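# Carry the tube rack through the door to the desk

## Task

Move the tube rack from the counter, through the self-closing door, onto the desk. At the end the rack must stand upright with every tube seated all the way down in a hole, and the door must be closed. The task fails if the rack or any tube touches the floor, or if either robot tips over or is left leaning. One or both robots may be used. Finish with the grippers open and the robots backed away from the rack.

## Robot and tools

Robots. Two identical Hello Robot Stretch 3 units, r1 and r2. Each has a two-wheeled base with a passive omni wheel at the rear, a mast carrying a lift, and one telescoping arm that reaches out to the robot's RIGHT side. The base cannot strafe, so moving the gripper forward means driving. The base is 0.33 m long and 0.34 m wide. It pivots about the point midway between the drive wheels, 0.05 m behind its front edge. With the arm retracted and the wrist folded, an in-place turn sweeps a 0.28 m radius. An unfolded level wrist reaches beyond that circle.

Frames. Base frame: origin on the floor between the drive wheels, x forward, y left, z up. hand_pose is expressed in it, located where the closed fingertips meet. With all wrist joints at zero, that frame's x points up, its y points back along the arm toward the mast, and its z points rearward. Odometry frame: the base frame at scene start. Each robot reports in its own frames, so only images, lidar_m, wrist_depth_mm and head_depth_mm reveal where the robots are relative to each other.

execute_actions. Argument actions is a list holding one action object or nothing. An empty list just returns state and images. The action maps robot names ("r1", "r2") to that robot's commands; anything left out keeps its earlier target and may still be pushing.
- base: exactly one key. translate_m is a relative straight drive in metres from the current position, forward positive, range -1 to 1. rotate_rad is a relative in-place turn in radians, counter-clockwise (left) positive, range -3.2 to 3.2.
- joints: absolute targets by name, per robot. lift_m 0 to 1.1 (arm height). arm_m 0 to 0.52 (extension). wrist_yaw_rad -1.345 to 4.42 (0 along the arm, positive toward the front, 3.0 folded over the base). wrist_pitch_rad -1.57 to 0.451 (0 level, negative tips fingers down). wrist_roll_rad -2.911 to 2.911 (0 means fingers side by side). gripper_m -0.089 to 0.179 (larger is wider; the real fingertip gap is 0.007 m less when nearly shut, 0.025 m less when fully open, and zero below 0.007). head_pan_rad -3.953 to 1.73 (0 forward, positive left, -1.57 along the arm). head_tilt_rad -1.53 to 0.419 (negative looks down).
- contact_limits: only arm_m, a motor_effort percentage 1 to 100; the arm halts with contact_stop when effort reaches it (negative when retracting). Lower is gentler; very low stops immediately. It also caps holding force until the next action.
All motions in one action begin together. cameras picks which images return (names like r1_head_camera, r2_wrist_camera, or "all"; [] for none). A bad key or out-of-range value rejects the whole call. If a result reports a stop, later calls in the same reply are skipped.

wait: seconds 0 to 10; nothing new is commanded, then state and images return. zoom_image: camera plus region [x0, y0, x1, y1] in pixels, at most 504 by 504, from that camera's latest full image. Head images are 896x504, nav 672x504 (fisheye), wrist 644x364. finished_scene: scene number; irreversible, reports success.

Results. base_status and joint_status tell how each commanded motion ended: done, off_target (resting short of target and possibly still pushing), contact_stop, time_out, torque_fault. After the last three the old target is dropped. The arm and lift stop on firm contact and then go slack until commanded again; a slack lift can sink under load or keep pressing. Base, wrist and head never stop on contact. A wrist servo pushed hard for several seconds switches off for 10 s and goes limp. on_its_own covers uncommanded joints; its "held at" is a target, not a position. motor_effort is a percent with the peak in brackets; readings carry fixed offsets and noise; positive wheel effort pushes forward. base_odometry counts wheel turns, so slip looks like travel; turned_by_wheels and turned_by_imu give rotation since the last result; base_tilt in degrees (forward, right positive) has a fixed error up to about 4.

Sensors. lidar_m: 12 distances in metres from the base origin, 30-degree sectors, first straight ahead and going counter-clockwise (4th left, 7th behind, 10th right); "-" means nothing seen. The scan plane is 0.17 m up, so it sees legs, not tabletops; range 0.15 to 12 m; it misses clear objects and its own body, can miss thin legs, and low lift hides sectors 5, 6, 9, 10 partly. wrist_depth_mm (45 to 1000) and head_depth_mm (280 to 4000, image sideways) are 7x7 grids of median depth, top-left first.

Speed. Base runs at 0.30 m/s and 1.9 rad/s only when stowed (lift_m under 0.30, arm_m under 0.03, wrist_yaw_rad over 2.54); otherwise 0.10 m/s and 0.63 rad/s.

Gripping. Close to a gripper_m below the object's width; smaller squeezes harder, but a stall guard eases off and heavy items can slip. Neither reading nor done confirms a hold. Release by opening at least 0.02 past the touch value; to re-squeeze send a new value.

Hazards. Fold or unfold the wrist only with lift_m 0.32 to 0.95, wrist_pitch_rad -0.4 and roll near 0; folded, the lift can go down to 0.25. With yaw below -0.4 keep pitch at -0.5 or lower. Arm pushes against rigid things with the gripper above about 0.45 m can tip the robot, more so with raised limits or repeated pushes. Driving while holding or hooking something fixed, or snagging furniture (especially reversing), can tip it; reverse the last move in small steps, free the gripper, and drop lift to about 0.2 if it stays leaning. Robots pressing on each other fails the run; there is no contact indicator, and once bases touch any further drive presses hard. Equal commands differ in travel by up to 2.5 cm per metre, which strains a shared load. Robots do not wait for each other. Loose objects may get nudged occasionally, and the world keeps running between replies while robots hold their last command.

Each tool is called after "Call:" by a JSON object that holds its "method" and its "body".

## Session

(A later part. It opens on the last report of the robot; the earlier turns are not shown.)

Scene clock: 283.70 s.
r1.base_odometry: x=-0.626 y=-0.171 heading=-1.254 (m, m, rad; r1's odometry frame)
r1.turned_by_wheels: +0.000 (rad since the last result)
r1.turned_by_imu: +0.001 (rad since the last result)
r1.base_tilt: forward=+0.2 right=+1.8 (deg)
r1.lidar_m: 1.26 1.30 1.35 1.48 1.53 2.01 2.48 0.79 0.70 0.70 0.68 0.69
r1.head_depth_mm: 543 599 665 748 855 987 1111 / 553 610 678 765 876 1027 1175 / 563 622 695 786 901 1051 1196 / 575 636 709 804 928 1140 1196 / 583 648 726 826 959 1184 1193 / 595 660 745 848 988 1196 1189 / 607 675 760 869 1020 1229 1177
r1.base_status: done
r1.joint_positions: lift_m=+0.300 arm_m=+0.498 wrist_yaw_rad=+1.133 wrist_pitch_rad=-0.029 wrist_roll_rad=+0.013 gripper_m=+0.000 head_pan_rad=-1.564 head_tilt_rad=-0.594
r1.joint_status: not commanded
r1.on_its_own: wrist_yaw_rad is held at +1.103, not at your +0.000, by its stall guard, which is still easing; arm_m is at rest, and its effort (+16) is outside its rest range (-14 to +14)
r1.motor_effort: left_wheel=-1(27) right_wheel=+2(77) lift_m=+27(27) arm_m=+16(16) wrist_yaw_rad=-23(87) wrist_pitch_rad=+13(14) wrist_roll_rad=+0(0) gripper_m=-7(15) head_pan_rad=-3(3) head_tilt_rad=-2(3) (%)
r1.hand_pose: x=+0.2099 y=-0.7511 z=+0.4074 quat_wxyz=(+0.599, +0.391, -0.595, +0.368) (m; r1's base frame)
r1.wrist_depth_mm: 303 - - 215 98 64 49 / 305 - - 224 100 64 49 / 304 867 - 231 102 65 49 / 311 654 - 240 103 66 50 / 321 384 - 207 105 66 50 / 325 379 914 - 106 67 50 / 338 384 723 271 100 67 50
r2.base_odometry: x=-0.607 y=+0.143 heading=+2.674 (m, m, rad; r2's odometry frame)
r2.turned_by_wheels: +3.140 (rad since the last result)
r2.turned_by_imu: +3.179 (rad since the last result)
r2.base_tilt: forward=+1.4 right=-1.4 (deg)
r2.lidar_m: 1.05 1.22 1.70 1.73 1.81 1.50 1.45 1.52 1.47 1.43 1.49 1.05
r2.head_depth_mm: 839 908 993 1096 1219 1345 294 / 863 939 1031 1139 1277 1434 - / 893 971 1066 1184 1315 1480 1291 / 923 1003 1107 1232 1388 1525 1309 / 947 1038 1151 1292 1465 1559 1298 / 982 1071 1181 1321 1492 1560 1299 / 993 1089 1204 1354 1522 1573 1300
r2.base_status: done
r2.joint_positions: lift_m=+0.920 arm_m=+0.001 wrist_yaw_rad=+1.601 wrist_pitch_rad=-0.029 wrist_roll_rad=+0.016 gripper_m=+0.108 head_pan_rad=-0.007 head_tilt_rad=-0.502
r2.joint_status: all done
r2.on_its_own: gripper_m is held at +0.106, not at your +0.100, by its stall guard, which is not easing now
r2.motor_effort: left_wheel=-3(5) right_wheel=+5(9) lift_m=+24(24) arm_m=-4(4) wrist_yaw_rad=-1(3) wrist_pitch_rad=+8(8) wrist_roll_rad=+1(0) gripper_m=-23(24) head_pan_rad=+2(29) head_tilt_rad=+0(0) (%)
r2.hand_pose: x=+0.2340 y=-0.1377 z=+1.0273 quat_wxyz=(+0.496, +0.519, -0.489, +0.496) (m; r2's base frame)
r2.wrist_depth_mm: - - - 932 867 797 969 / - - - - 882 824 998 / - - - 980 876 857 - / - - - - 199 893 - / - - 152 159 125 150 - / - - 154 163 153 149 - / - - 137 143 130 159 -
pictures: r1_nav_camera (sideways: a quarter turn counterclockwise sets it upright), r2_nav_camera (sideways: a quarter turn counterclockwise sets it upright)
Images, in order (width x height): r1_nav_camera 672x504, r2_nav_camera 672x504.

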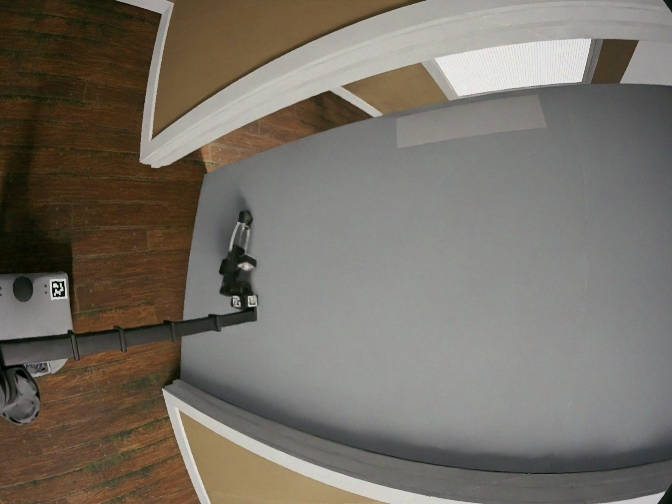

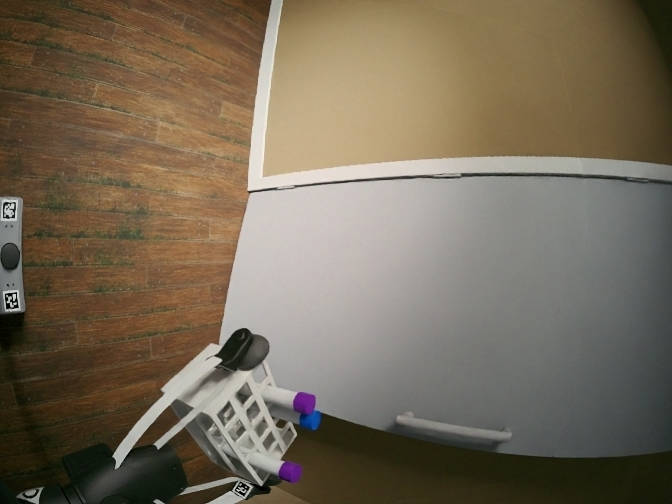

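Call:
{"method": "execute_actions", "body": {"actions": [{"r1":{"base":{"translate_m":0.1},"joints":{"arm_m":0,"lift_m":0.36,"wrist_pitch_rad":-0.4}}}], "cameras": []}}

Call:
{"method": "execute_actions", "body": {"actions": [{"r1":{"joints":{"wrist_yaw_rad":3.0}}}], "cameras": []}}

Call:
{"method": "execute_actions", "body": {"actions": [{"r1":{"base":{"rotate_rad":-1.57},"joints":{"head_pan_rad":0,"head_tilt_rad":-1.0,"lift_m":0.25}}}], "cameras": ["r1_nav_camera"]}}

Call:
{"method": "execute_actions", "body": {"actions": [{"r1":{"base":{"translate_m":0.9}}}], "cameras": ["r1_nav_camera","r2_nav_camera"]}}

Scene clock: 291.70 s.
r1.base_odometry: x=-0.595 y=-0.266 heading=-1.254 (m, m, rad; r1's odometry frame)
r1.turned_by_wheels: +0.000 (rad since the last result)
r1.turned_by_imu: -0.001 (rad since the last result)
r1.base_tilt: forward=+0.3 right=+1.9 (deg)
r1.lidar_m: 1.16 1.20 1.29 1.49 1.53 2.01 2.54 0.77 0.63 0.60 0.62 0.71
r1.head_depth_mm: 486 540 607 694 810 971 1155 / 482 536 601 687 799 955 1151 / 478 530 595 679 788 940 1128 / 476 526 590 672 778 926 1117 / 470 521 585 665 769 913 1115 / 467 517 579 657 760 899 1099 / 464 512 574 649 750 885 1076
r1.base_status: done
r1.joint_positions: lift_m=+0.360 arm_m=+0.000 wrist_yaw_rad=+1.151 wrist_pitch_rad=-0.416 wrist_roll_rad=+0.013 gripper_m=+0.000 head_pan_rad=-1.564 head_tilt_rad=-0.594
r1.joint_status: all done
r1.on_its_own: wrist_yaw_rad is held at +1.150, not at your +0.000, by its stall guard, which is not easing now
r1.motor_effort: left_wheel=-1(3) right_wheel=+1(16) lift_m=+48(53) arm_m=-3(15) wrist_yaw_rad=-2(16) wrist_pitch_rad=+7(12) wrist_roll_rad=+0(0) gripper_m=-2(6) head_pan_rad=-3(3) head_tilt_rad=-3(2) (%)
r1.hand_pose: x=+0.1838 y=-0.2370 z=+0.3729 quat_wxyz=(+0.657, +0.501, -0.505, +0.251) (m; r1's base frame)
r1.wrist_depth_mm: 807 873 951 649 428 368 312 / 845 937 - 706 442 398 326 / 888 - - 779 462 419 338 / 910 917 909 817 504 448 345 / 709 714 721 741 560 470 360 / 606 600 594 - 594 489 374 / 512 508 503 511 512 497 388
r2.base_odometry: x=-0.607 y=+0.143 heading=+2.674 (m, m, rad; r2's odometry frame)
r2.turned_by_wheels: +0.000 (rad since the last result)
r2.turned_by_imu: -0.001 (rad since the last result)
r2.base_tilt: forward=+1.4 right=-1.4 (deg)
r2.lidar_m: 1.17 1.21 1.71 1.73 1.81 1.49 1.45 1.52 1.47 1.43 1.49 1.21
r2.head_depth_mm: 955 1049 1146 1284 1445 1547 294 / 969 1055 1163 1295 1451 1573 - / 968 1061 1167 1308 1467 1554 1298 / 976 1071 1179 1329 1471 1575 1302 / 985 1069 1186 1322 1502 1576 1303 / 985 1073 1193 1324 1495 1561 1302 / 991 1089 1206 1345 1515 1561 1291
r2.base_status: not commanded
r2.joint_positions: lift_m=+0.920 arm_m=+0.001 wrist_yaw_rad=+1.601 wrist_pitch_rad=-0.029 wrist_roll_rad=+0.016 gripper_m=+0.108 head_pan_rad=-0.007 head_tilt_rad=-0.502
r2.joint_status: not commanded
r2.on_its_own: gripper_m is held at +0.106, not at your +0.100, by its stall guard, which is not easing now
r2.motor_effort: left_wheel=-3(3) right_wheel=+5(4) lift_m=+24(24) arm_m=-4(4) wrist_yaw_rad=+0(2) wrist_pitch_rad=+8(8) wrist_roll_rad=+0(0) gripper_m=-23(23) head_pan_rad=+2(2) head_tilt_rad=+0(0) (%)
r2.hand_pose: x=+0.2340 y=-0.1377 z=+1.0273 quat_wxyz=(+0.496, +0.519, -0.489, +0.496) (m; r2's base frame)
r2.wrist_depth_mm: - - - - - - 968 / - - - - - - 994 / - - - - - - - / - - - - 199 - - / - - 152 159 126 150 - / - - 154 164 153 149 - / - - 137 142 130 159 -
pictures: none
No camera images: the call's "cameras" was empty. Leave "cameras" out to get every camera's image.

Scene clock: 293.63 s.
r1.base_odometry: x=-0.595 y=-0.266 heading=-1.254 (m, m, rad; r1's odometry frame)
r1.turned_by_wheels: +0.000 (rad since the last result)
r1.turned_by_imu: +0.000 (rad since the last result)
r1.base_tilt: forward=+0.1 right=+2.1 (deg)
r1.lidar_m: 1.16 1.20 1.29 1.49 1.53 2.02 2.54 0.77 0.63 0.60 0.62 0.71
r1.head_depth_mm: 486 540 607 693 808 971 1152 / 483 535 601 687 798 958 1150 / 478 531 597 677 788 941 1128 / 474 527 589 671 778 926 1118 / 472 522 584 663 768 912 1115 / 468 517 579 658 759 897 1105 / 464 514 574 648 750 885 1077
r1.base_status: not commanded
r1.joint_positions: lift_m=+0.360 arm_m=+0.000 wrist_yaw_rad=+2.998 wrist_pitch_rad=-0.416 wrist_roll_rad=+0.013 gripper_m=+0.000 head_pan_rad=-1.564 head_tilt_rad=-0.594
r1.joint_status: all done
r1.motor_effort: left_wheel=-1(1) right_wheel=+0(1) lift_m=+48(47) arm_m=-3(3) wrist_yaw_rad=+2(1) wrist_pitch_rad=+7(7) wrist_roll_rad=+0(0) gripper_m=-3(1) head_pan_rad=-3(3) head_tilt_rad=-2(2) (%)
r1.hand_pose: x=+0.0110 y=+0.0770 z=+0.3729 quat_wxyz=(+0.196, +0.705, +0.095, +0.675) (m; r1's base frame)
r1.wrist_depth_mm: - - - - - - - / - - - - - - - / - - - - - - - / 913 859 908 926 894 924 881 / 711 721 755 758 727 724 713 / 598 601 - - 585 594 588 / 509 513 - 530 513 508 503
r2.base_odometry: x=-0.607 y=+0.143 heading=+2.674 (m, m, rad; r2's odometry frame)
r2.turned_by_wheels: +0.000 (rad since the last result)
r2.turned_by_imu: +0.000 (rad since the last result)
r2.base_tilt: forward=+1.3 right=-1.4 (deg)
r2.lidar_m: 1.17 1.21 1.71 1.72 1.81 1.50 1.45 1.52 1.47 1.43 1.50 1.21
r2.head_depth_mm: 964 1049 1155 1281 1438 1550 294 / 968 1060 1163 1293 1464 1564 - / 971 1063 1174 1296 1468 1563 1286 / 974 1066 1176 1313 1470 1563 1302 / 982 1077 1190 1318 1490 1560 1305 / 988 1082 1192 1334 1498 1564 1293 / 990 1086 1200 1351 1521 1547 1300
r2.base_status: not commanded
r2.joint_positions: lift_m=+0.920 arm_m=+0.001 wrist_yaw_rad=+1.601 wrist_pitch_rad=-0.029 wrist_roll_rad=+0.016 gripper_m=+0.108 head_pan_rad=-0.007 head_tilt_rad=-0.502
r2.joint_status: not commanded
r2.on_its_own: gripper_m is held at +0.106, not at your +0.100, by its stall guard, which is not easing now
r2.motor_effort: left_wheel=-3(3) right_wheel=+5(5) lift_m=+24(24) arm_m=-4(4) wrist_yaw_rad=-2(1) wrist_pitch_rad=+8(8) wrist_roll_rad=+1(0) gripper_m=-23(23) head_pan_rad=+2(2) head_tilt_rad=+0(0) (%)
r2.hand_pose: x=+0.2340 y=-0.1377 z=+1.0273 quat_wxyz=(+0.496, +0.519, -0.489, +0.496) (m; r2's base frame)
r2.wrist_depth_mm: - - - - - 998 993 / - - - - - - - / - - - - - - - / - - - - 200 - - / - - 151 158 126 150 - / - - 155 163 152 148 - / - - 137 142 129 160 -
pictures: none
No camera images: the call's "cameras" was empty. Leave "cameras" out to get every camera's image.

Scene clock: 296.30 s.
r1.base_odometry: x=-0.595 y=-0.266 heading=-2.824 (m, m, rad; r1's odometry frame)
r1.turned_by_wheels: -1.570 (rad since the last result)
r1.turned_by_imu: -1.546 (rad since the last result)
r1.base_tilt: forward=+0.2 right=+2.1 (deg)
r1.lidar_m: 0.60 0.62 0.71 1.17 1.19 1.29 1.49 1.09 2.05 2.37 0.77 0.63
r1.head_depth_mm: 531 637 791 1043 1310 1201 1090 / 529 631 785 1037 1323 1198 1081 / 525 625 776 1018 1311 1198 1097 / 522 621 768 1003 1295 1193 1091 / 517 617 761 990 1291 1184 1085 / 515 611 752 980 1280 1184 1078 / 511 607 744 967 1233 1173 1059
r1.base_status: done
r1.joint_positions: lift_m=+0.250 arm_m=+0.000 wrist_yaw_rad=+2.998 wrist_pitch_rad=-0.416 wrist_roll_rad=+0.013 gripper_m=+0.000 head_pan_rad=-0.007 head_tilt_rad=-0.988
r1.joint_status: all done
r1.motor_effort: left_wheel=+2(8) right_wheel=-4(11) lift_m=+27(40) arm_m=-3(3) wrist_yaw_rad=+1(1) wrist_pitch_rad=+8(7) wrist_roll_rad=+0(0) gripper_m=-3(3) head_pan_rad=+2(38) head_tilt_rad=-5(29) (%)
r1.hand_pose: x=+0.0108 y=+0.0769 z=+0.2634 quat_wxyz=(+0.196, +0.705, +0.095, +0.675) (m; r1's base frame)
r1.wrist_depth_mm: 976 - - - - 679 487 / - - - - - 692 477 / 965 928 946 936 941 690 524 / 701 713 704 710 711 673 560 / 554 558 586 579 570 562 549 / 466 478 - - 468 460 463 / - - - - 400 395 393
r2.base_odometry: x=-0.607 y=+0.143 heading=+2.674 (m, m, rad; r2's odometry frame)
r2.turned_by_wheels: +0.000 (rad since the last result)
r2.turned_by_imu: +0.000 (rad since the last result)
r2.base_tilt: forward=+1.4 right=-1.4 (deg)
r2.lidar_m: 1.17 1.21 1.71 1.73 1.81 1.49 1.45 1.52 1.48 1.43 1.49 1.21
r2.head_depth_mm: 956 1048 1152 1287 1442 1546 294 / 968 1054 1160 1295 1464 1558 - / 973 1065 1171 1305 1464 1564 1287 / 978 1075 1181 1313 1483 1567 1309 / 986 1070 1195 1322 1495 1566 1303 / 986 1090 1196 1330 1490 1560 1298 / 994 1088 1210 1336 1526 1556 1301
r2.base_status: not commanded
r2.joint_positions: lift_m=+0.920 arm_m=+0.001 wrist_yaw_rad=+1.601 wrist_pitch_rad=-0.029 wrist_roll_rad=+0.016 gripper_m=+0.108 head_pan_rad=-0.007 head_tilt_rad=-0.502
r2.joint_status: not commanded
r2.on_its_own: gripper_m is held at +0.106, not at your +0.100, by its stall guard, which is not easing now
r2.motor_effort: left_wheel=-3(3) right_wheel=+5(5) lift_m=+24(24) arm_m=-4(4) wrist_yaw_rad=-2(2) wrist_pitch_rad=+8(8) wrist_roll_rad=+0(0) gripper_m=-23(23) head_pan_rad=+2(2) head_tilt_rad=+0(0) (%)
r2.hand_pose: x=+0.2340 y=-0.1377 z=+1.0273 quat_wxyz=(+0.496, +0.519, -0.489, +0.496) (m; r2's base frame)
r2.wrist_depth_mm: - - - - - 988 972 / - - - - - - - / - - - - - - - / - - - - 200 - - / - - 151 159 126 150 - / - - 154 163 152 148 - / - - 137 142 130 159 -
pictures: r1_nav_camera (sideways: a quarter turn counterclockwise sets it upright)
Images, in order (width x height): r1_nav_camera 672x504.

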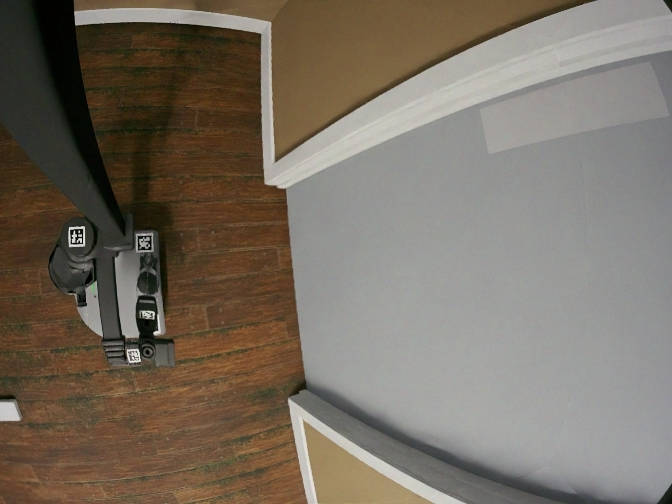

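Scene clock: 300.83 s.
r1.base_odometry: x=-1.449 y=-0.548 heading=-2.823 (m, m, rad; r1's odometry frame)
r1.turned_by_wheels: +0.001 (rad since the last result)
r1.turned_by_imu: -0.070 (rad since the last result)
r1.base_tilt: forward=+0.1 right=+1.8 (deg)
r1.lidar_m: - - 0.15 0.19 0.38 1.54 2.08 1.65 2.69 0.23 0.15 -
r1.head_depth_mm: - - - - - - 1058 / - - - - - - 1040 / - - - - - - - / - - - - - - - / - - - - - - - / - - - - - - 1020 / - - - - - - 1018
r1.base_status: translate_m off_target (by the wheels' count: +0.8998 of +0.9000)
r1.joint_positions: lift_m=+0.250 arm_m=+0.000 wrist_yaw_rad=+3.000 wrist_pitch_rad=-0.417 wrist_roll_rad=+0.014 gripper_m=+0.000 head_pan_rad=+0.001 head_tilt_rad=-1.019
r1.joint_status: not commanded
r1.on_its_own: left_wheel is at rest, and its effort (+29) is outside its rest range (-18 to +18)
r1.motor_effort: left_wheel=+29(51) right_wheel=+7(78) lift_m=+37(41) arm_m=+0(3) wrist_yaw_rad=+0(12) wrist_pitch_rad=+8(9) wrist_roll_rad=+0(0) gripper_m=-2(2) head_pan_rad=-1(14) head_tilt_rad=+9(13) (%)
r1.hand_pose: x=+0.0105 y=+0.0772 z=+0.2628 quat_wxyz=(+0.196, +0.705, +0.096, +0.675) (m; r1's base frame)
r1.wrist_depth_mm: 950 - 355 326 128 79 57 / - - 383 354 132 81 58 / 944 920 427 395 137 83 59 / 707 709 470 433 141 84 60 / 572 557 510 407 148 87 61 / 465 481 - - 140 88 62 / - - - - 142 90 63
r2.base_odometry: x=-0.607 y=+0.143 heading=+2.674 (m, m, rad; r2's odometry frame)
r2.turned_by_wheels: +0.000 (rad since the last result)
r2.turned_by_imu: -0.001 (rad since the last result)
r2.base_tilt: forward=+1.4 right=-1.5 (deg)
r2.lidar_m: 1.14 1.21 1.71 1.72 1.81 1.50 1.45 1.52 1.47 1.43 1.49 1.16
r2.head_depth_mm: 922 1000 1102 1224 1360 1502 294 / 938 1017 1128 1246 1399 1523 - / 946 1033 1140 1268 1421 1524 1287 / 964 1055 1158 1285 1461 1569 1310 / 978 1062 1175 1307 1491 1569 1300 / 984 1072 1189 1321 1498 1563 1299 / 992 1090 1208 1354 1521 1567 1298
r2.base_status: not commanded
r2.joint_positions: lift_m=+0.920 arm_m=+0.001 wrist_yaw_rad=+1.601 wrist_pitch_rad=-0.029 wrist_roll_rad=+0.016 gripper_m=+0.108 head_pan_rad=-0.007 head_tilt_rad=-0.502
r2.joint_status: not commanded
r2.on_its_own: gripper_m is held at +0.106, not at your +0.100, by its stall guard, which is not easing now
r2.motor_effort: left_wheel=-3(3) right_wheel=+5(4) lift_m=+24(24) arm_m=-4(4) wrist_yaw_rad=-1(1) wrist_pitch_rad=+8(8) wrist_roll_rad=+0(0) gripper_m=-23(23) head_pan_rad=+2(3) head_tilt_rad=+0(0) (%)
r2.hand_pose: x=+0.2340 y=-0.1377 z=+1.0273 quat_wxyz=(+0.496, +0.519, -0.489, +0.496) (m; r2's base frame)
r2.wrist_depth_mm: - - - - 978 970 968 / - - - - 987 977 - / - - - - - - - / - - - - 200 - - / - - 152 158 126 150 - / - - 154 163 153 149 - / - - 137 143 130 160 -
pictures: r1_nav_camera (sideways: a quarter turn counterclockwise sets it upright), r2_nav_camera (sideways: a quarter turn counterclockwise sets it upright)
Images, in order (width x height): r1_nav_camera 672x504, r2_nav_camera 672x504.

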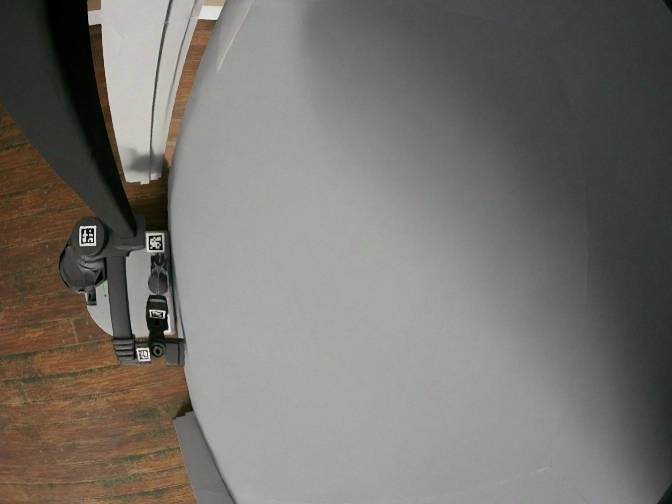

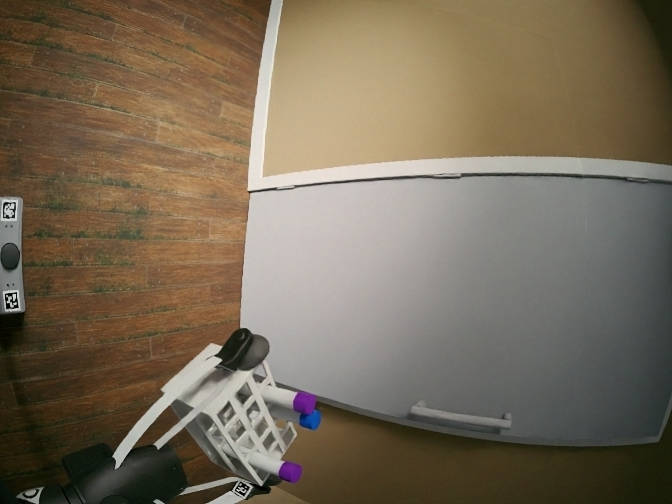

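Call:
{"method": "execute_actions", "body": {"actions": [{"r1":{"base":{"translate_m":-0.22}}}], "cameras": []}}

Call:
{"method": "execute_actions", "body": {"actions": [{"r1":{"base":{"rotate_rad":1.57},"joints":{"head_pan_rad":-1.57,"head_tilt_rad":-0.8}}}], "cameras": ["r1_nav_camera"]}}

Call:
{"method": "execute_actions", "body": {"actions": [{"r1":{"joints":{"arm_m":0.52},"contact_limits":{"arm_m":34}}}], "cameras": ["r1_nav_camera","r2_nav_camera"]}}

Scene clock: 304.70 s.
r1.base_odometry: x=-1.240 y=-0.479 heading=-2.823 (m, m, rad; r1's odometry frame)
r1.turned_by_wheels: +0.000 (rad since the last result)
r1.turned_by_imu: +0.000 (rad since the last result)
r1.base_tilt: forward=+0.4 right=+1.9 (deg)
r1.lidar_m: 0.23 0.23 0.29 0.38 1.19 1.51 1.87 1.44 2.40 0.96 0.36 0.24
r1.head_depth_mm: - - 299 373 573 1152 1089 / - - 293 363 548 1120 1094 / - - 292 353 526 1035 1100 / - - - 344 505 957 1098 / - - - 335 486 889 1091 / - - - 326 469 830 1075 / - - - 318 453 781 1062
r1.base_status: done
r1.joint_positions: lift_m=+0.250 arm_m=+0.000 wrist_yaw_rad=+3.000 wrist_pitch_rad=-0.417 wrist_roll_rad=+0.014 gripper_m=+0.000 head_pan_rad=+0.000 head_tilt_rad=-1.000
r1.joint_status: not commanded
r1.motor_effort: left_wheel=+0(14) right_wheel=+0(9) lift_m=+38(38) arm_m=+0(0) wrist_yaw_rad=+0(0) wrist_pitch_rad=+8(8) wrist_roll_rad=+0(0) gripper_m=-2(2) head_pan_rad=+0(1) head_tilt_rad=+0(9) (%)
r1.hand_pose: x=+0.0105 y=+0.0772 z=+0.2628 quat_wxyz=(+0.196, +0.705, +0.096, +0.675) (m; r1's base frame)
r1.wrist_depth_mm: 944 - - 568 374 280 210 / - - - 619 409 285 214 / 977 943 963 671 441 296 216 / 690 703 712 647 484 305 222 / 553 563 582 569 506 311 226 / 460 483 - - 448 323 233 / - - - - 395 333 235
r2.base_odometry: x=-0.607 y=+0.143 heading=+2.674 (m, m, rad; r2's odometry frame)
r2.turned_by_wheels: +0.000 (rad since the last result)
r2.turned_by_imu: -0.001 (rad since the last result)
r2.base_tilt: forward=+1.3 right=-1.4 (deg)
r2.lidar_m: 1.17 1.21 1.70 1.73 1.80 1.50 1.45 1.52 1.47 1.43 1.49 1.21
r2.head_depth_mm: 959 1053 1151 1287 1431 1551 294 / 967 1052 1159 1293 1453 1564 - / 973 1065 1170 1297 1471 1566 1286 / 979 1070 1180 1305 1481 1562 1309 / 982 1074 1194 1331 1496 1563 1300 / 979 1078 1192 1325 1490 1565 1298 / 992 1090 1213 1344 1517 1560 1299
r2.base_status: not commanded
r2.joint_positions: lift_m=+0.920 arm_m=+0.001 wrist_yaw_rad=+1.601 wrist_pitch_rad=-0.029 wrist_roll_rad=+0.016 gripper_m=+0.108 head_pan_rad=-0.007 head_tilt_rad=-0.502
r2.joint_status: not commanded
r2.on_its_own: gripper_m is held at +0.106, not at your +0.100, by its stall guard, which is not easing now
r2.motor_effort: left_wheel=-3(3) right_wheel=+5(6) lift_m=+24(24) arm_m=-4(4) wrist_yaw_rad=-2(2) wrist_pitch_rad=+8(8) wrist_roll_rad=+0(0) gripper_m=-23(22) head_pan_rad=+2(1) head_tilt_rad=+1(0) (%)
r2.hand_pose: x=+0.2340 y=-0.1377 z=+1.0273 quat_wxyz=(+0.496, +0.519, -0.489, +0.496) (m; r2's base frame)
r2.wrist_depth_mm: - - - - - - 981 / - - - - - - - / - - - - - - - / - - - - 200 - - / - - 152 159 126 150 - / - - 154 164 153 148 - / - - 137 142 130 160 -
pictures: none
No camera images: the call's "cameras" was empty. Leave "cameras" out to get every camera's image.

Scene clock: 306.87 s.
r1.base_odometry: x=-1.240 y=-0.479 heading=-1.253 (m, m, rad; r1's odometry frame)
r1.turned_by_wheels: +1.570 (rad since the last result)
r1.turned_by_imu: +1.546 (rad since the last result)
r1.base_tilt: forward=+0.2 right=+1.7 (deg)
r1.lidar_m: 0.38 1.19 1.49 1.86 1.89 2.38 1.08 0.37 0.25 0.23 0.23 0.29
r1.head_depth_mm: - - - 302 378 539 942 / - - - 298 366 512 866 / - - - 294 354 491 789 / - - - 290 344 471 734 / - - - - 334 452 680 / - - - - 324 435 664 / - - - - 315 419 628
r1.base_status: done
r1.joint_positions: lift_m=+0.250 arm_m=+0.000 wrist_yaw_rad=+3.000 wrist_pitch_rad=-0.417 wrist_roll_rad=+0.014 gripper_m=+0.000 head_pan_rad=-1.563 head_tilt_rad=-0.803
r1.joint_status: all done
r1.motor_effort: left_wheel=-3(7) right_wheel=+4(14) lift_m=+38(37) arm_m=+0(1) wrist_yaw_rad=+0(0) wrist_pitch_rad=+8(8) wrist_roll_rad=+0(0) gripper_m=-3(2) head_pan_rad=-3(39) head_tilt_rad=+2(18) (%)
r1.hand_pose: x=+0.0105 y=+0.0772 z=+0.2628 quat_wxyz=(+0.196, +0.705, +0.096, +0.675) (m; r1's base frame)
r1.wrist_depth_mm: - - - - - - - / - - - - - - - / 922 932 978 964 960 952 937 / 719 727 714 709 710 701 688 / 563 555 577 572 563 556 552 / 466 477 - - 459 457 461 / - - - - 398 393 396
r2.base_odometry: x=-0.607 y=+0.143 heading=+2.674 (m, m, rad; r2's odometry frame)
r2.turned_by_wheels: +0.000 (rad since the last result)
r2.turned_by_imu: +0.000 (rad since the last result)
r2.base_tilt: forward=+1.3 right=-1.4 (deg)
r2.lidar_m: 1.17 1.21 1.71 1.72 1.81 1.49 1.45 1.52 1.47 1.43 1.49 1.21
r2.head_depth_mm: 963 1046 1157 1281 1450 1549 294 / 968 1054 1168 1285 1458 1556 - / 975 1065 1171 1300 1470 1572 1283 / 977 1072 1180 1309 1480 1584 1304 / 990 1075 1183 1330 1500 1558 1300 / 989 1083 1193 1327 1481 1562 1294 / 999 1086 1210 1348 1525 1554 1287
r2.base_status: not commanded
r2.joint_positions: lift_m=+0.920 arm_m=+0.001 wrist_yaw_rad=+1.601 wrist_pitch_rad=-0.029 wrist_roll_rad=+0.016 gripper_m=+0.108 head_pan_rad=-0.007 head_tilt_rad=-0.502
r2.joint_status: not commanded
r2.on_its_own: gripper_m is held at +0.106, not at your +0.100, by its stall guard, which is not easing now
r2.motor_effort: left_wheel=-3(3) right_wheel=+5(5) lift_m=+24(24) arm_m=-4(4) wrist_yaw_rad=+0(2) wrist_pitch_rad=+8(8) wrist_roll_rad=+0(0) gripper_m=-22(23) head_pan_rad=+2(2) head_tilt_rad=+1(0) (%)
r2.hand_pose: x=+0.2340 y=-0.1377 z=+1.0273 quat_wxyz=(+0.496, +0.519, -0.489, +0.496) (m; r2's base frame)
r2.wrist_depth_mm: - - - - - - 961 / - - - - - - - / - - - - - - - / - - - - 201 - - / - - 151 159 126 150 - / - - 154 164 152 148 - / - - 137 143 131 160 -
pictures: r1_nav_camera (sideways: a quarter turn counterclockwise sets it upright)
Images, in order (width x height): r1_nav_camera 672x504.

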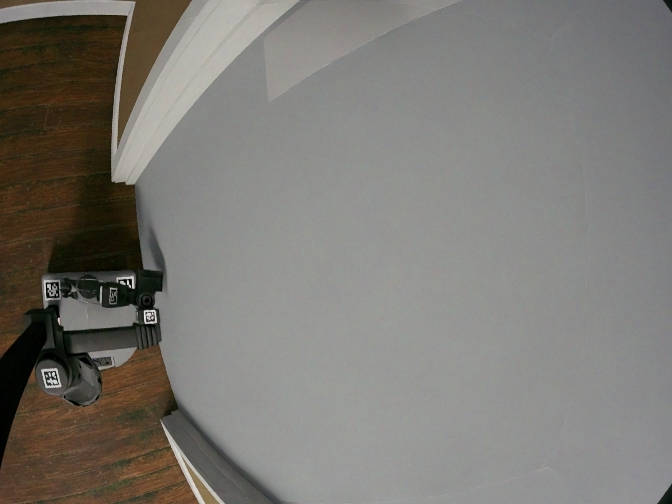

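Scene clock: 311.87 s.
r1.base_odometry: x=-1.240 y=-0.479 heading=-1.251 (m, m, rad; r1's odometry frame)
r1.turned_by_wheels: +0.002 (rad since the last result)
r1.turned_by_imu: -0.016 (rad since the last result)
r1.base_tilt: forward=+0.2 right=+1.9 (deg)
r1.lidar_m: 0.39 1.19 1.48 1.86 1.88 2.34 1.23 0.57 0.57 0.66 1.96 0.39
r1.head_depth_mm: 504 556 621 704 809 953 1095 / 545 608 687 786 922 1119 1116 / 592 667 761 892 1055 1221 1112 / 651 741 858 1029 1292 1260 1104 / 722 832 988 1215 1430 1258 1098 / 2303 2614 2175 1756 1468 1260 1097 / 2355 2645 2165 1757 1454 1245 1092
r1.base_status: not commanded
r1.joint_positions: lift_m=+0.250 arm_m=+0.516 wrist_yaw_rad=+3.002 wrist_pitch_rad=-0.418 wrist_roll_rad=+0.014 gripper_m=+0.000 head_pan_rad=-1.564 head_tilt_rad=-0.802
r1.joint_status: all done
joint sent to its limit — the command would take r1.arm_m past its upper limit, so that joint was sent only as far as its limit.
r1.on_its_own: right_wheel is at rest, and its effort (-43) is outside its rest range (-18 to +18)
r1.motor_effort: left_wheel=+12(18) right_wheel=-43(43) lift_m=+38(39) arm_m=+14(29) wrist_yaw_rad=-2(81) wrist_pitch_rad=+8(9) wrist_roll_rad=+0(1) gripper_m=-2(3) head_pan_rad=-3(3) head_tilt_rad=+1(1) (%)
r1.contact_limits: arm_m 34 (drawing in: default 15, maximum 25; extending or still: default 21, maximum 34)
r1.hand_pose: x=+0.0100 y=-0.4391 z=+0.2627 quat_wxyz=(+0.196, +0.705, +0.097, +0.675) (m; r1's base frame)
r1.wrist_depth_mm: - - - - - - 375 / - - - - - - 390 / 963 973 - 950 962 531 434 / 720 687 - 708 705 542 489 / 551 556 - 590 555 539 542 / 463 463 459 - 467 462 461 / 396 400 389 400 397 400 394
r2.base_odometry: x=-0.607 y=+0.143 heading=+2.674 (m, m, rad; r2's odometry frame)
r2.turned_by_wheels: +0.000 (rad since the last result)
r2.turned_by_imu: -0.001 (rad since the last result)
r2.base_tilt: forward=+1.4 right=-1.3 (deg)
r2.lidar_m: 0.59 1.21 1.70 1.73 1.80 1.50 1.45 1.52 1.47 1.43 1.49 0.50
r2.head_depth_mm: 468 497 526 469 589 653 294 / 519 555 597 645 698 762 - / 583 630 687 747 823 921 1049 / 671 732 804 889 1001 1141 1245 / 781 865 965 1097 1264 1452 1304 / 943 1046 1165 1314 1482 1558 1299 / 990 1094 1201 1345 1511 1554 1299
r2.base_status: not commanded
r2.joint_positions: lift_m=+0.920 arm_m=+0.001 wrist_yaw_rad=+1.601 wrist_pitch_rad=-0.029 wrist_roll_rad=+0.016 gripper_m=+0.108 head_pan_rad=-0.007 head_tilt_rad=-0.502
r2.joint_status: not commanded
r2.on_its_own: gripper_m is held at +0.106, not at your +0.100, by its stall guard, which is not easing now
r2.motor_effort: left_wheel=-3(3) right_wheel=+6(5) lift_m=+24(24) arm_m=-4(4) wrist_yaw_rad=-1(2) wrist_pitch_rad=+8(8) wrist_roll_rad=+1(0) gripper_m=-23(23) head_pan_rad=+1(3) head_tilt_rad=+0(0) (%)
r2.hand_pose: x=+0.2340 y=-0.1377 z=+1.0273 quat_wxyz=(+0.496, +0.519, -0.489, +0.496) (m; r2's base frame)
r2.wrist_depth_mm: - - 897 521 366 977 966 / - - 924 537 380 - - / - - - 367 351 - - / - - - 372 200 - - / - - 152 159 126 150 - / - - 155 163 153 148 - / - - 136 142 130 160 -
pictures: r1_nav_camera (sideways: a quarter turn counterclockwise sets it upright), r2_nav_camera (sideways: a quarter turn counterclockwise sets it upright)
Images, in order (width x height): r1_nav_camera 672x504, r2_nav_camera 672x504.

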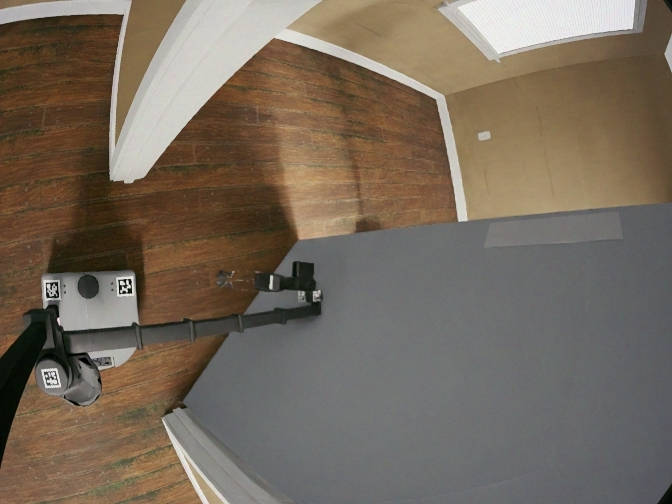

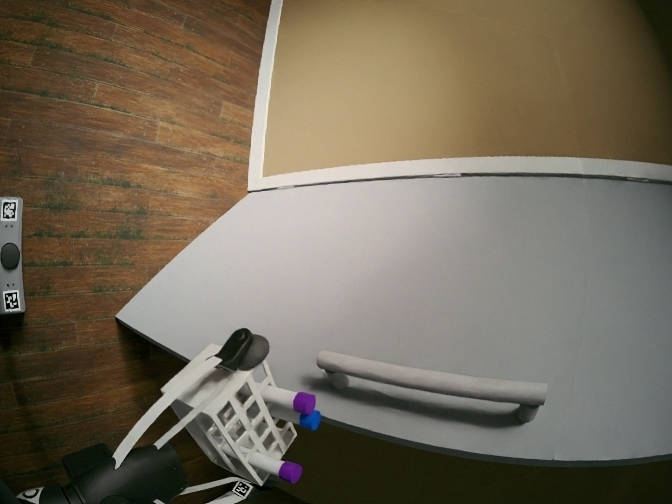

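Call:
{"method": "execute_actions", "body": {"actions": [{"r1":{"base":{"translate_m":-0.12}},"r2":{"base":{"translate_m":-0.15}}}], "cameras": ["r1_nav_camera"]}}

Call:
{"method": "execute_actions", "body": {"actions": [{"r2":{"base":{"rotate_rad":-1.3}}}], "cameras": []}}

Call:
{"method": "execute_actions", "body": {"actions": [{"r2":{"base":{"translate_m":0.6}}}], "cameras": []}}

Call:
{"method": "execute_actions", "body": {"actions": [{"r2":{"base":{"rotate_rad":1.6}}}], "cameras": ["r1_nav_camera","r2_nav_camera"]}}

Scene clock: 315.50 s.
r1.base_odometry: x=-1.278 y=-0.365 heading=-1.248 (m, m, rad; r1's odometry frame)
r1.turned_by_wheels: +0.004 (rad since the last result)
r1.turned_by_imu: +0.005 (rad since the last result)
r1.base_tilt: forward=+0.2 right=+1.8 (deg)
r1.lidar_m: 0.50 1.31 1.63 1.85 1.87 2.34 1.31 0.47 0.49 0.64 2.15 0.51
r1.head_depth_mm: 484 528 581 644 725 835 976 / 537 593 659 744 854 998 1094 / 604 678 765 882 1014 1198 1113 / 692 786 907 1075 1323 1271 1110 / 803 938 1115 1378 1465 1255 1100 / 2367 2688 2191 1747 1454 1255 1094 / 2363 2598 2162 1733 1457 1246 1091
r1.base_status: translate_m off_target (by the wheels' count: -0.1199 of -0.1200)
r1.joint_positions: lift_m=+0.250 arm_m=+0.517 wrist_yaw_rad=+3.002 wrist_pitch_rad=-0.418 wrist_roll_rad=+0.014 gripper_m=+0.000 head_pan_rad=-1.564 head_tilt_rad=-0.802
r1.joint_status: not commanded
r1.on_its_own: left_wheel is at rest, and its effort (+35) is outside its rest range (-18 to +18); right_wheel is at rest, and its effort (-100) is outside its rest range (-18 to +18)
r1.motor_effort: left_wheel=+35(36) right_wheel=-100(100) lift_m=+38(38) arm_m=+7(14) wrist_yaw_rad=-1(2) wrist_pitch_rad=+8(8) wrist_roll_rad=+0(0) gripper_m=-2(4) head_pan_rad=-3(3) head_tilt_rad=+1(1) (%)
r1.hand_pose: x=+0.0100 y=-0.4400 z=+0.2627 quat_wxyz=(+0.196, +0.705, +0.097, +0.675) (m; r1's base frame)
r1.wrist_depth_mm: - - - - - - - / - - - - - - 488 / 981 955 - 926 957 961 488 / 699 701 - 717 706 687 510 / 554 541 - 577 566 559 537 / 458 464 466 - 460 465 464 / 402 399 386 397 398 396 394
r2.base_odometry: x=-0.473 y=+0.076 heading=+2.674 (m, m, rad; r2's odometry frame)
r2.turned_by_wheels: +0.000 (rad since the last result)
r2.turned_by_imu: -0.001 (rad since the last result)
r2.base_tilt: forward=+1.4 right=-1.4 (deg)
r2.lidar_m: 0.51 1.38 1.79 1.73 1.81 1.35 1.30 1.36 1.47 1.42 1.49 1.45
r2.head_depth_mm: 387 428 3199 2493 1958 1572 294 / 423 459 488 530 599 1449 - / 425 509 556 593 698 766 875 / 627 684 751 828 930 1055 1215 / 812 904 1020 1181 1393 1475 1309 / 1096 1198 1345 1522 1702 1549 1299 / 1123 1234 1370 1522 1728 1552 1297
r2.base_status: done
r2.joint_positions: lift_m=+0.920 arm_m=+0.001 wrist_yaw_rad=+1.601 wrist_pitch_rad=-0.029 wrist_roll_rad=+0.016 gripper_m=+0.108 head_pan_rad=-0.007 head_tilt_rad=-0.502
r2.joint_status: not commanded
r2.on_its_own: gripper_m is held at +0.106, not at your +0.100, by its stall guard, which is not easing now
r2.motor_effort: left_wheel=-3(6) right_wheel=+5(7) lift_m=+24(24) arm_m=-4(4) wrist_yaw_rad=-1(1) wrist_pitch_rad=+8(8) wrist_roll_rad=+1(0) gripper_m=-21(23) head_pan_rad=+2(2) head_tilt_rad=+0(0) (%)
r2.hand_pose: x=+0.2340 y=-0.1377 z=+1.0273 quat_wxyz=(+0.496, +0.519, -0.489, +0.496) (m; r2's base frame)
r2.wrist_depth_mm: - - 683 442 - - - / - - - 461 - - - / - - - 435 - - - / - - - 455 131 - - / - - 152 159 125 150 - / - - 154 163 152 148 - / - - 137 143 130 160 -
pictures: r1_nav_camera (sideways: a quarter turn counterclockwise sets it upright)
Images, in order (width x height): r1_nav_camera 672x504.

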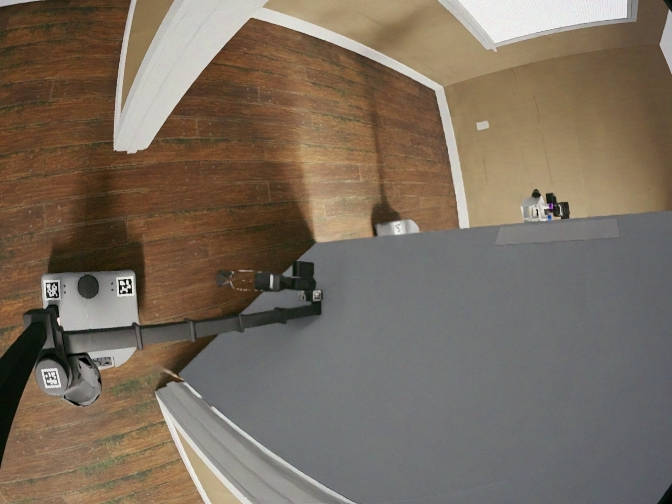

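Scene clock: 318.50 s.
r1.base_odometry: x=-1.278 y=-0.365 heading=-1.248 (m, m, rad; r1's odometry frame)
r1.turned_by_wheels: +0.000 (rad since the last result)
r1.turned_by_imu: +0.000 (rad since the last result)
r1.base_tilt: forward=+0.3 right=+2.0 (deg)
r1.lidar_m: 0.50 1.31 1.63 1.85 1.87 2.34 1.31 0.47 0.49 0.64 2.14 0.51
r1.head_depth_mm: 484 528 581 646 728 839 975 / 538 593 659 743 854 997 1096 / 605 677 766 880 1017 1200 1112 / 691 785 906 1073 1324 1263 1106 / 806 940 1121 1377 1462 1254 1103 / 2419 2672 2185 1746 1462 1259 1101 / 2370 2651 2172 1737 1456 1243 1090
r1.base_status: not commanded
r1.joint_positions: lift_m=+0.250 arm_m=+0.517 wrist_yaw_rad=+3.002 wrist_pitch_rad=-0.418 wrist_roll_rad=+0.014 gripper_m=+0.000 head_pan_rad=-1.564 head_tilt_rad=-0.802
r1.joint_status: not commanded
r1.on_its_own: left_wheel is at rest, and its effort (+34) is outside its rest range (-18 to +18); right_wheel is at rest, and its effort (-100) is outside its rest range (-18 to +18)
r1.motor_effort: left_wheel=+34(35) right_wheel=-100(100) lift_m=+38(38) arm_m=+7(8) wrist_yaw_rad=-1(1) wrist_pitch_rad=+8(8) wrist_roll_rad=+0(0) gripper_m=-3(2) head_pan_rad=-2(3) head_tilt_rad=+1(1) (%)
r1.hand_pose: x=+0.0100 y=-0.4400 z=+0.2627 quat_wxyz=(+0.196, +0.705, +0.097, +0.675) (m; r1's base frame)
r1.wrist_depth_mm: - - - - - - - / - - - - - - 487 / 978 962 - 931 960 978 482 / 704 694 - 697 705 720 508 / 560 542 - 577 562 560 539 / 460 461 469 - 460 463 464 / 395 391 392 394 397 397 388
r2.base_odometry: x=-0.473 y=+0.076 heading=+1.374 (m, m, rad; r2's odometry frame)
r2.turned_by_wheels: -1.300 (rad since the last result)
r2.turned_by_imu: -1.317 (rad since the last result)
r2.base_tilt: forward=+1.5 right=-1.3 (deg)
r2.lidar_m: 1.43 1.50 0.51 0.74 1.56 1.73 1.74 1.48 1.30 1.30 1.55 1.42
r2.head_depth_mm: 1151 1241 1343 1504 1678 1564 294 / 1185 1297 1403 1568 1745 1558 - / 1229 1338 1466 1625 1787 1567 1293 / 1259 1383 1534 1706 1850 1577 1308 / 1321 1441 1597 1768 1924 1550 1302 / 1352 1496 1665 1867 1951 1570 1292 / 1406 1551 1713 1976 1941 1548 1304
r2.base_status: done
r2.joint_positions: lift_m=+0.920 arm_m=+0.001 wrist_yaw_rad=+1.601 wrist_pitch_rad=-0.029 wrist_roll_rad=+0.016 gripper_m=+0.108 head_pan_rad=-0.007 head_tilt_rad=-0.502
r2.joint_status: not commanded
r2.on_its_own: gripper_m is held at +0.106, not at your +0.100, by its stall guard, which is not easing now
r2.motor_effort: left_wheel=+2(4) right_wheel=-6(9) lift_m=+24(24) arm_m=-4(4) wrist_yaw_rad=-1(1) wrist_pitch_rad=+8(8) wrist_roll_rad=+0(1) gripper_m=-23(23) head_pan_rad=+2(2) head_tilt_rad=+0(0) (%)
r2.hand_pose: x=+0.2340 y=-0.1378 z=+1.0273 quat_wxyz=(+0.496, +0.518, -0.489, +0.496) (m; r2's base frame)
r2.wrist_depth_mm: - - - - - - - / - - - - - - - / - - - - - - - / - - - - 200 - - / - - 151 159 125 150 - / - - 154 163 153 148 - / - - 137 143 130 160 -
pictures: none
No camera images: the call's "cameras" was empty. Leave "cameras" out to get every camera's image.

Scene clock: 325.50 s.
r1.base_odometry: x=-1.278 y=-0.365 heading=-1.248 (m, m, rad; r1's odometry frame)
r1.turned_by_wheels: +0.000 (rad since the last result)
r1.turned_by_imu: +0.000 (rad since the last result)
r1.base_tilt: forward=+0.2 right=+2.0 (deg)
r1.lidar_m: 0.50 1.30 1.63 1.85 1.87 2.33 1.31 0.47 0.49 0.64 1.34 0.51
r1.head_depth_mm: 484 528 580 647 727 836 976 / 536 591 661 746 854 1003 1097 / 605 675 764 879 1014 1199 1114 / 692 783 906 1076 1324 1270 1106 / 805 936 1114 1377 1476 1264 1095 / 2389 2640 2183 1697 1471 1252 1099 / 2372 2640 2171 1643 1456 1245 1091
r1.base_status: not commanded
r1.joint_positions: lift_m=+0.250 arm_m=+0.517 wrist_yaw_rad=+3.002 wrist_pitch_rad=-0.418 wrist_roll_rad=+0.014 gripper_m=+0.000 head_pan_rad=-1.564 head_tilt_rad=-0.802
r1.joint_status: not commanded
r1.on_its_own: left_wheel is at rest, and its effort (+34) is outside its rest range (-18 to +18); right_wheel is at rest, and its effort (-100) is outside its rest range (-18 to +18)
r1.motor_effort: left_wheel=+34(34) right_wheel=-100(100) lift_m=+39(39) arm_m=+8(8) wrist_yaw_rad=-1(1) wrist_pitch_rad=+7(8) wrist_roll_rad=+0(0) gripper_m=-3(3) head_pan_rad=-3(3) head_tilt_rad=+1(1) (%)
r1.hand_pose: x=+0.0100 y=-0.4400 z=+0.2627 quat_wxyz=(+0.196, +0.705, +0.097, +0.675) (m; r1's base frame)
r1.wrist_depth_mm: - - - - - - - / - - - - - - 480 / 968 958 - 937 954 944 493 / 712 685 - 704 708 708 510 / 556 549 - 581 554 558 542 / 469 458 456 - 461 466 459 / 397 398 389 398 393 389 392
r2.base_odometry: x=-0.356 y=+0.664 heading=+1.374 (m, m, rad; r2's odometry frame)
r2.turned_by_wheels: +0.000 (rad since the last result)
r2.turned_by_imu: +0.000 (rad since the last result)
r2.base_tilt: forward=+1.3 right=-1.3 (deg)
r2.lidar_m: 0.85 1.01 1.13 1.46 0.57 2.30 2.31 1.68 1.48 1.48 0.97 0.85
r2.head_depth_mm: 671 726 794 875 967 1070 295 / 690 752 823 912 1009 1144 - / 715 777 853 943 1061 1213 1285 / 735 805 884 986 1110 1270 1313 / 762 836 926 1037 1172 1360 1306 / 791 872 964 1080 1235 1432 1298 / 817 904 1006 1139 1303 1463 1296
r2.base_status: done
r2.joint_positions: lift_m=+0.920 arm_m=+0.001 wrist_yaw_rad=+1.601 wrist_pitch_rad=-0.029 wrist_roll_rad=+0.016 gripper_m=+0.108 head_pan_rad=-0.007 head_tilt_rad=-0.502
r2.joint_status: not commanded
r2.on_its_own: gripper_m is held at +0.106, not at your +0.100, by its stall guard, which is not easing now
r2.motor_effort: left_wheel=+2(5) right_wheel=-6(6) lift_m=+24(24) arm_m=-4(4) wrist_yaw_rad=-2(0) wrist_pitch_rad=+8(8) wrist_roll_rad=+0(0) gripper_m=-23(23) head_pan_rad=+2(2) head_tilt_rad=+0(0) (%)
r2.hand_pose: x=+0.2340 y=-0.1378 z=+1.0273 quat_wxyz=(+0.496, +0.518, -0.489, +0.496) (m; r2's base frame)
r2.wrist_depth_mm: - 918 818 740 673 623 567 / - 939 848 779 680 636 581 / - - 877 768 670 655 608 / - - 932 802 200 670 624 / - - 151 158 126 149 631 / - - 155 163 152 148 632 / - - 137 143 130 160 702
pictures: none
No camera images: the call's "cameras" was empty. Leave "cameras" out to get every camera's image.

Scene clock: 328.97 s.
r1.base_odometry: x=-1.278 y=-0.365 heading=-1.248 (m, m, rad; r1's odometry frame)
r1.turned_by_wheels: +0.000 (rad since the last result)
r1.turned_by_imu: +0.000 (rad since the last result)
r1.base_tilt: forward=+0.4 right=+1.9 (deg)
r1.lidar_m: 0.50 1.30 1.63 1.85 1.87 2.34 1.31 0.47 0.49 0.64 1.45 0.51
r1.head_depth_mm: 484 528 580 647 727 838 974 / 537 592 661 746 855 999 1094 / 604 677 765 879 1017 1194 1111 / 691 786 907 1073 1319 1262 1110 / 807 940 1111 1379 1472 1259 1103 / 2385 2647 2176 1750 1456 1250 1097 / 2374 2616 2027 1695 1460 1247 1091
r1.base_status: not commanded
r1.joint_positions: lift_m=+0.250 arm_m=+0.517 wrist_yaw_rad=+3.002 wrist_pitch_rad=-0.418 wrist_roll_rad=+0.014 gripper_m=+0.000 head_pan_rad=-1.564 head_tilt_rad=-0.802
r1.joint_status: not commanded
r1.on_its_own: left_wheel is at rest, and its effort (+34) is outside its rest range (-18 to +18); right_wheel is at rest, and its effort (-100) is outside its rest range (-18 to +18)
r1.motor_effort: left_wheel=+34(34) right_wheel=-100(100) lift_m=+39(38) arm_m=+8(8) wrist_yaw_rad=-1(2) wrist_pitch_rad=+8(8) wrist_roll_rad=+0(0) gripper_m=-1(3) head_pan_rad=-3(2) head_tilt_rad=+1(1) (%)
r1.hand_pose: x=+0.0100 y=-0.4400 z=+0.2627 quat_wxyz=(+0.196, +0.705, +0.097, +0.675) (m; r1's base frame)
r1.wrist_depth_mm: - - - - - - - / - - - - - - 493 / 951 946 - 968 951 976 491 / 710 700 - 707 689 698 512 / 556 556 - 574 551 555 535 / 462 472 468 - 462 460 469 / 396 399 392 393 395 394 393
r2.base_odometry: x=-0.356 y=+0.664 heading=+2.974 (m, m, rad; r2's odometry frame)
r2.turned_by_wheels: +1.600 (rad since the last result)
r2.turned_by_imu: +1.620 (rad since the last result)
r2.base_tilt: forward=+1.3 right=-1.4 (deg)
r2.lidar_m: 1.46 0.56 2.30 2.30 1.66 1.47 1.48 0.95 0.85 0.86 1.03 1.14
r2.head_depth_mm: 2777 2895 3247 2486 1358 1459 294 / 2893 3003 3353 2627 1959 1588 - / 1423 2983 3320 2608 1912 1558 1292 / 3098 3297 3643 1849 1772 1565 1305 / 3158 3518 3692 2595 1815 1556 1301 / 3264 3630 3906 2497 1449 1439 1300 / 1236 1184 1160 1113 1084 1045 1011
r2.base_status: done
r2.joint_positions: lift_m=+0.920 arm_m=+0.001 wrist_yaw_rad=+1.601 wrist_pitch_rad=-0.029 wrist_roll_rad=+0.016 gripper_m=+0.108 head_pan_rad=-0.007 head_tilt_rad=-0.502
r2.joint_status: not commanded
r2.on_its_own: gripper_m is held at +0.106, not at your +0.100, by its stall guard, which is not easing now
r2.motor_effort: left_wheel=-2(5) right_wheel=+4(10) lift_m=+24(24) arm_m=-4(4) wrist_yaw_rad=-1(1) wrist_pitch_rad=+8(8) wrist_roll_rad=+1(0) gripper_m=-23(23) head_pan_rad=+2(2) head_tilt_rad=+0(0) (%)
r2.hand_pose: x=+0.2340 y=-0.1379 z=+1.0273 quat_wxyz=(+0.496, +0.518, -0.489, +0.496) (m; r2's base frame)
r2.wrist_depth_mm: 570 885 - - - 872 798 / 567 871 - - - 893 809 / 562 878 - - 977 928 842 / 556 846 - - 132 958 876 / 559 741 151 159 126 150 903 / 532 - 154 163 152 148 891 / 553 761 137 142 130 159 979
pictures: r1_nav_camera (sideways: a quarter turn counterclockwise sets it upright), r2_nav_camera (sideways: a quarter turn counterclockwise sets it upright)
Images, in order (width x height): r1_nav_camera 672x504, r2_nav_camera 672x504.

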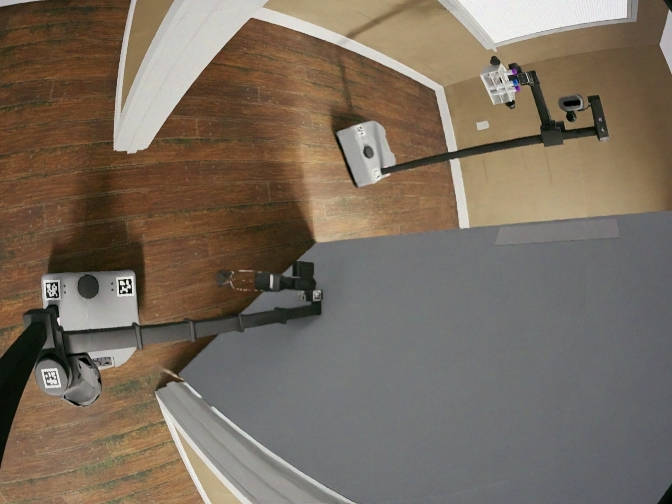

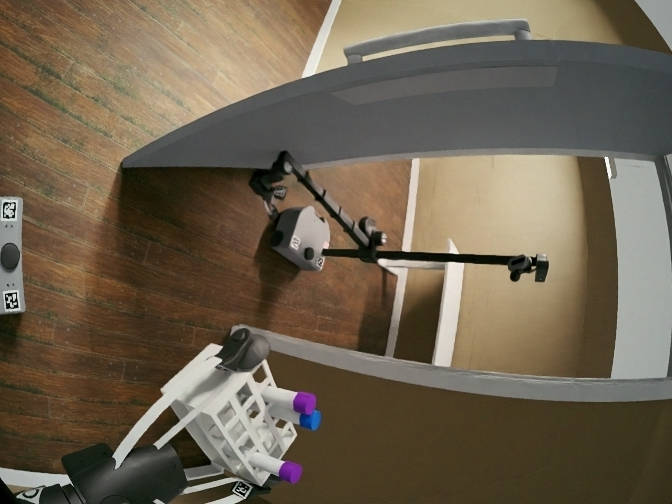

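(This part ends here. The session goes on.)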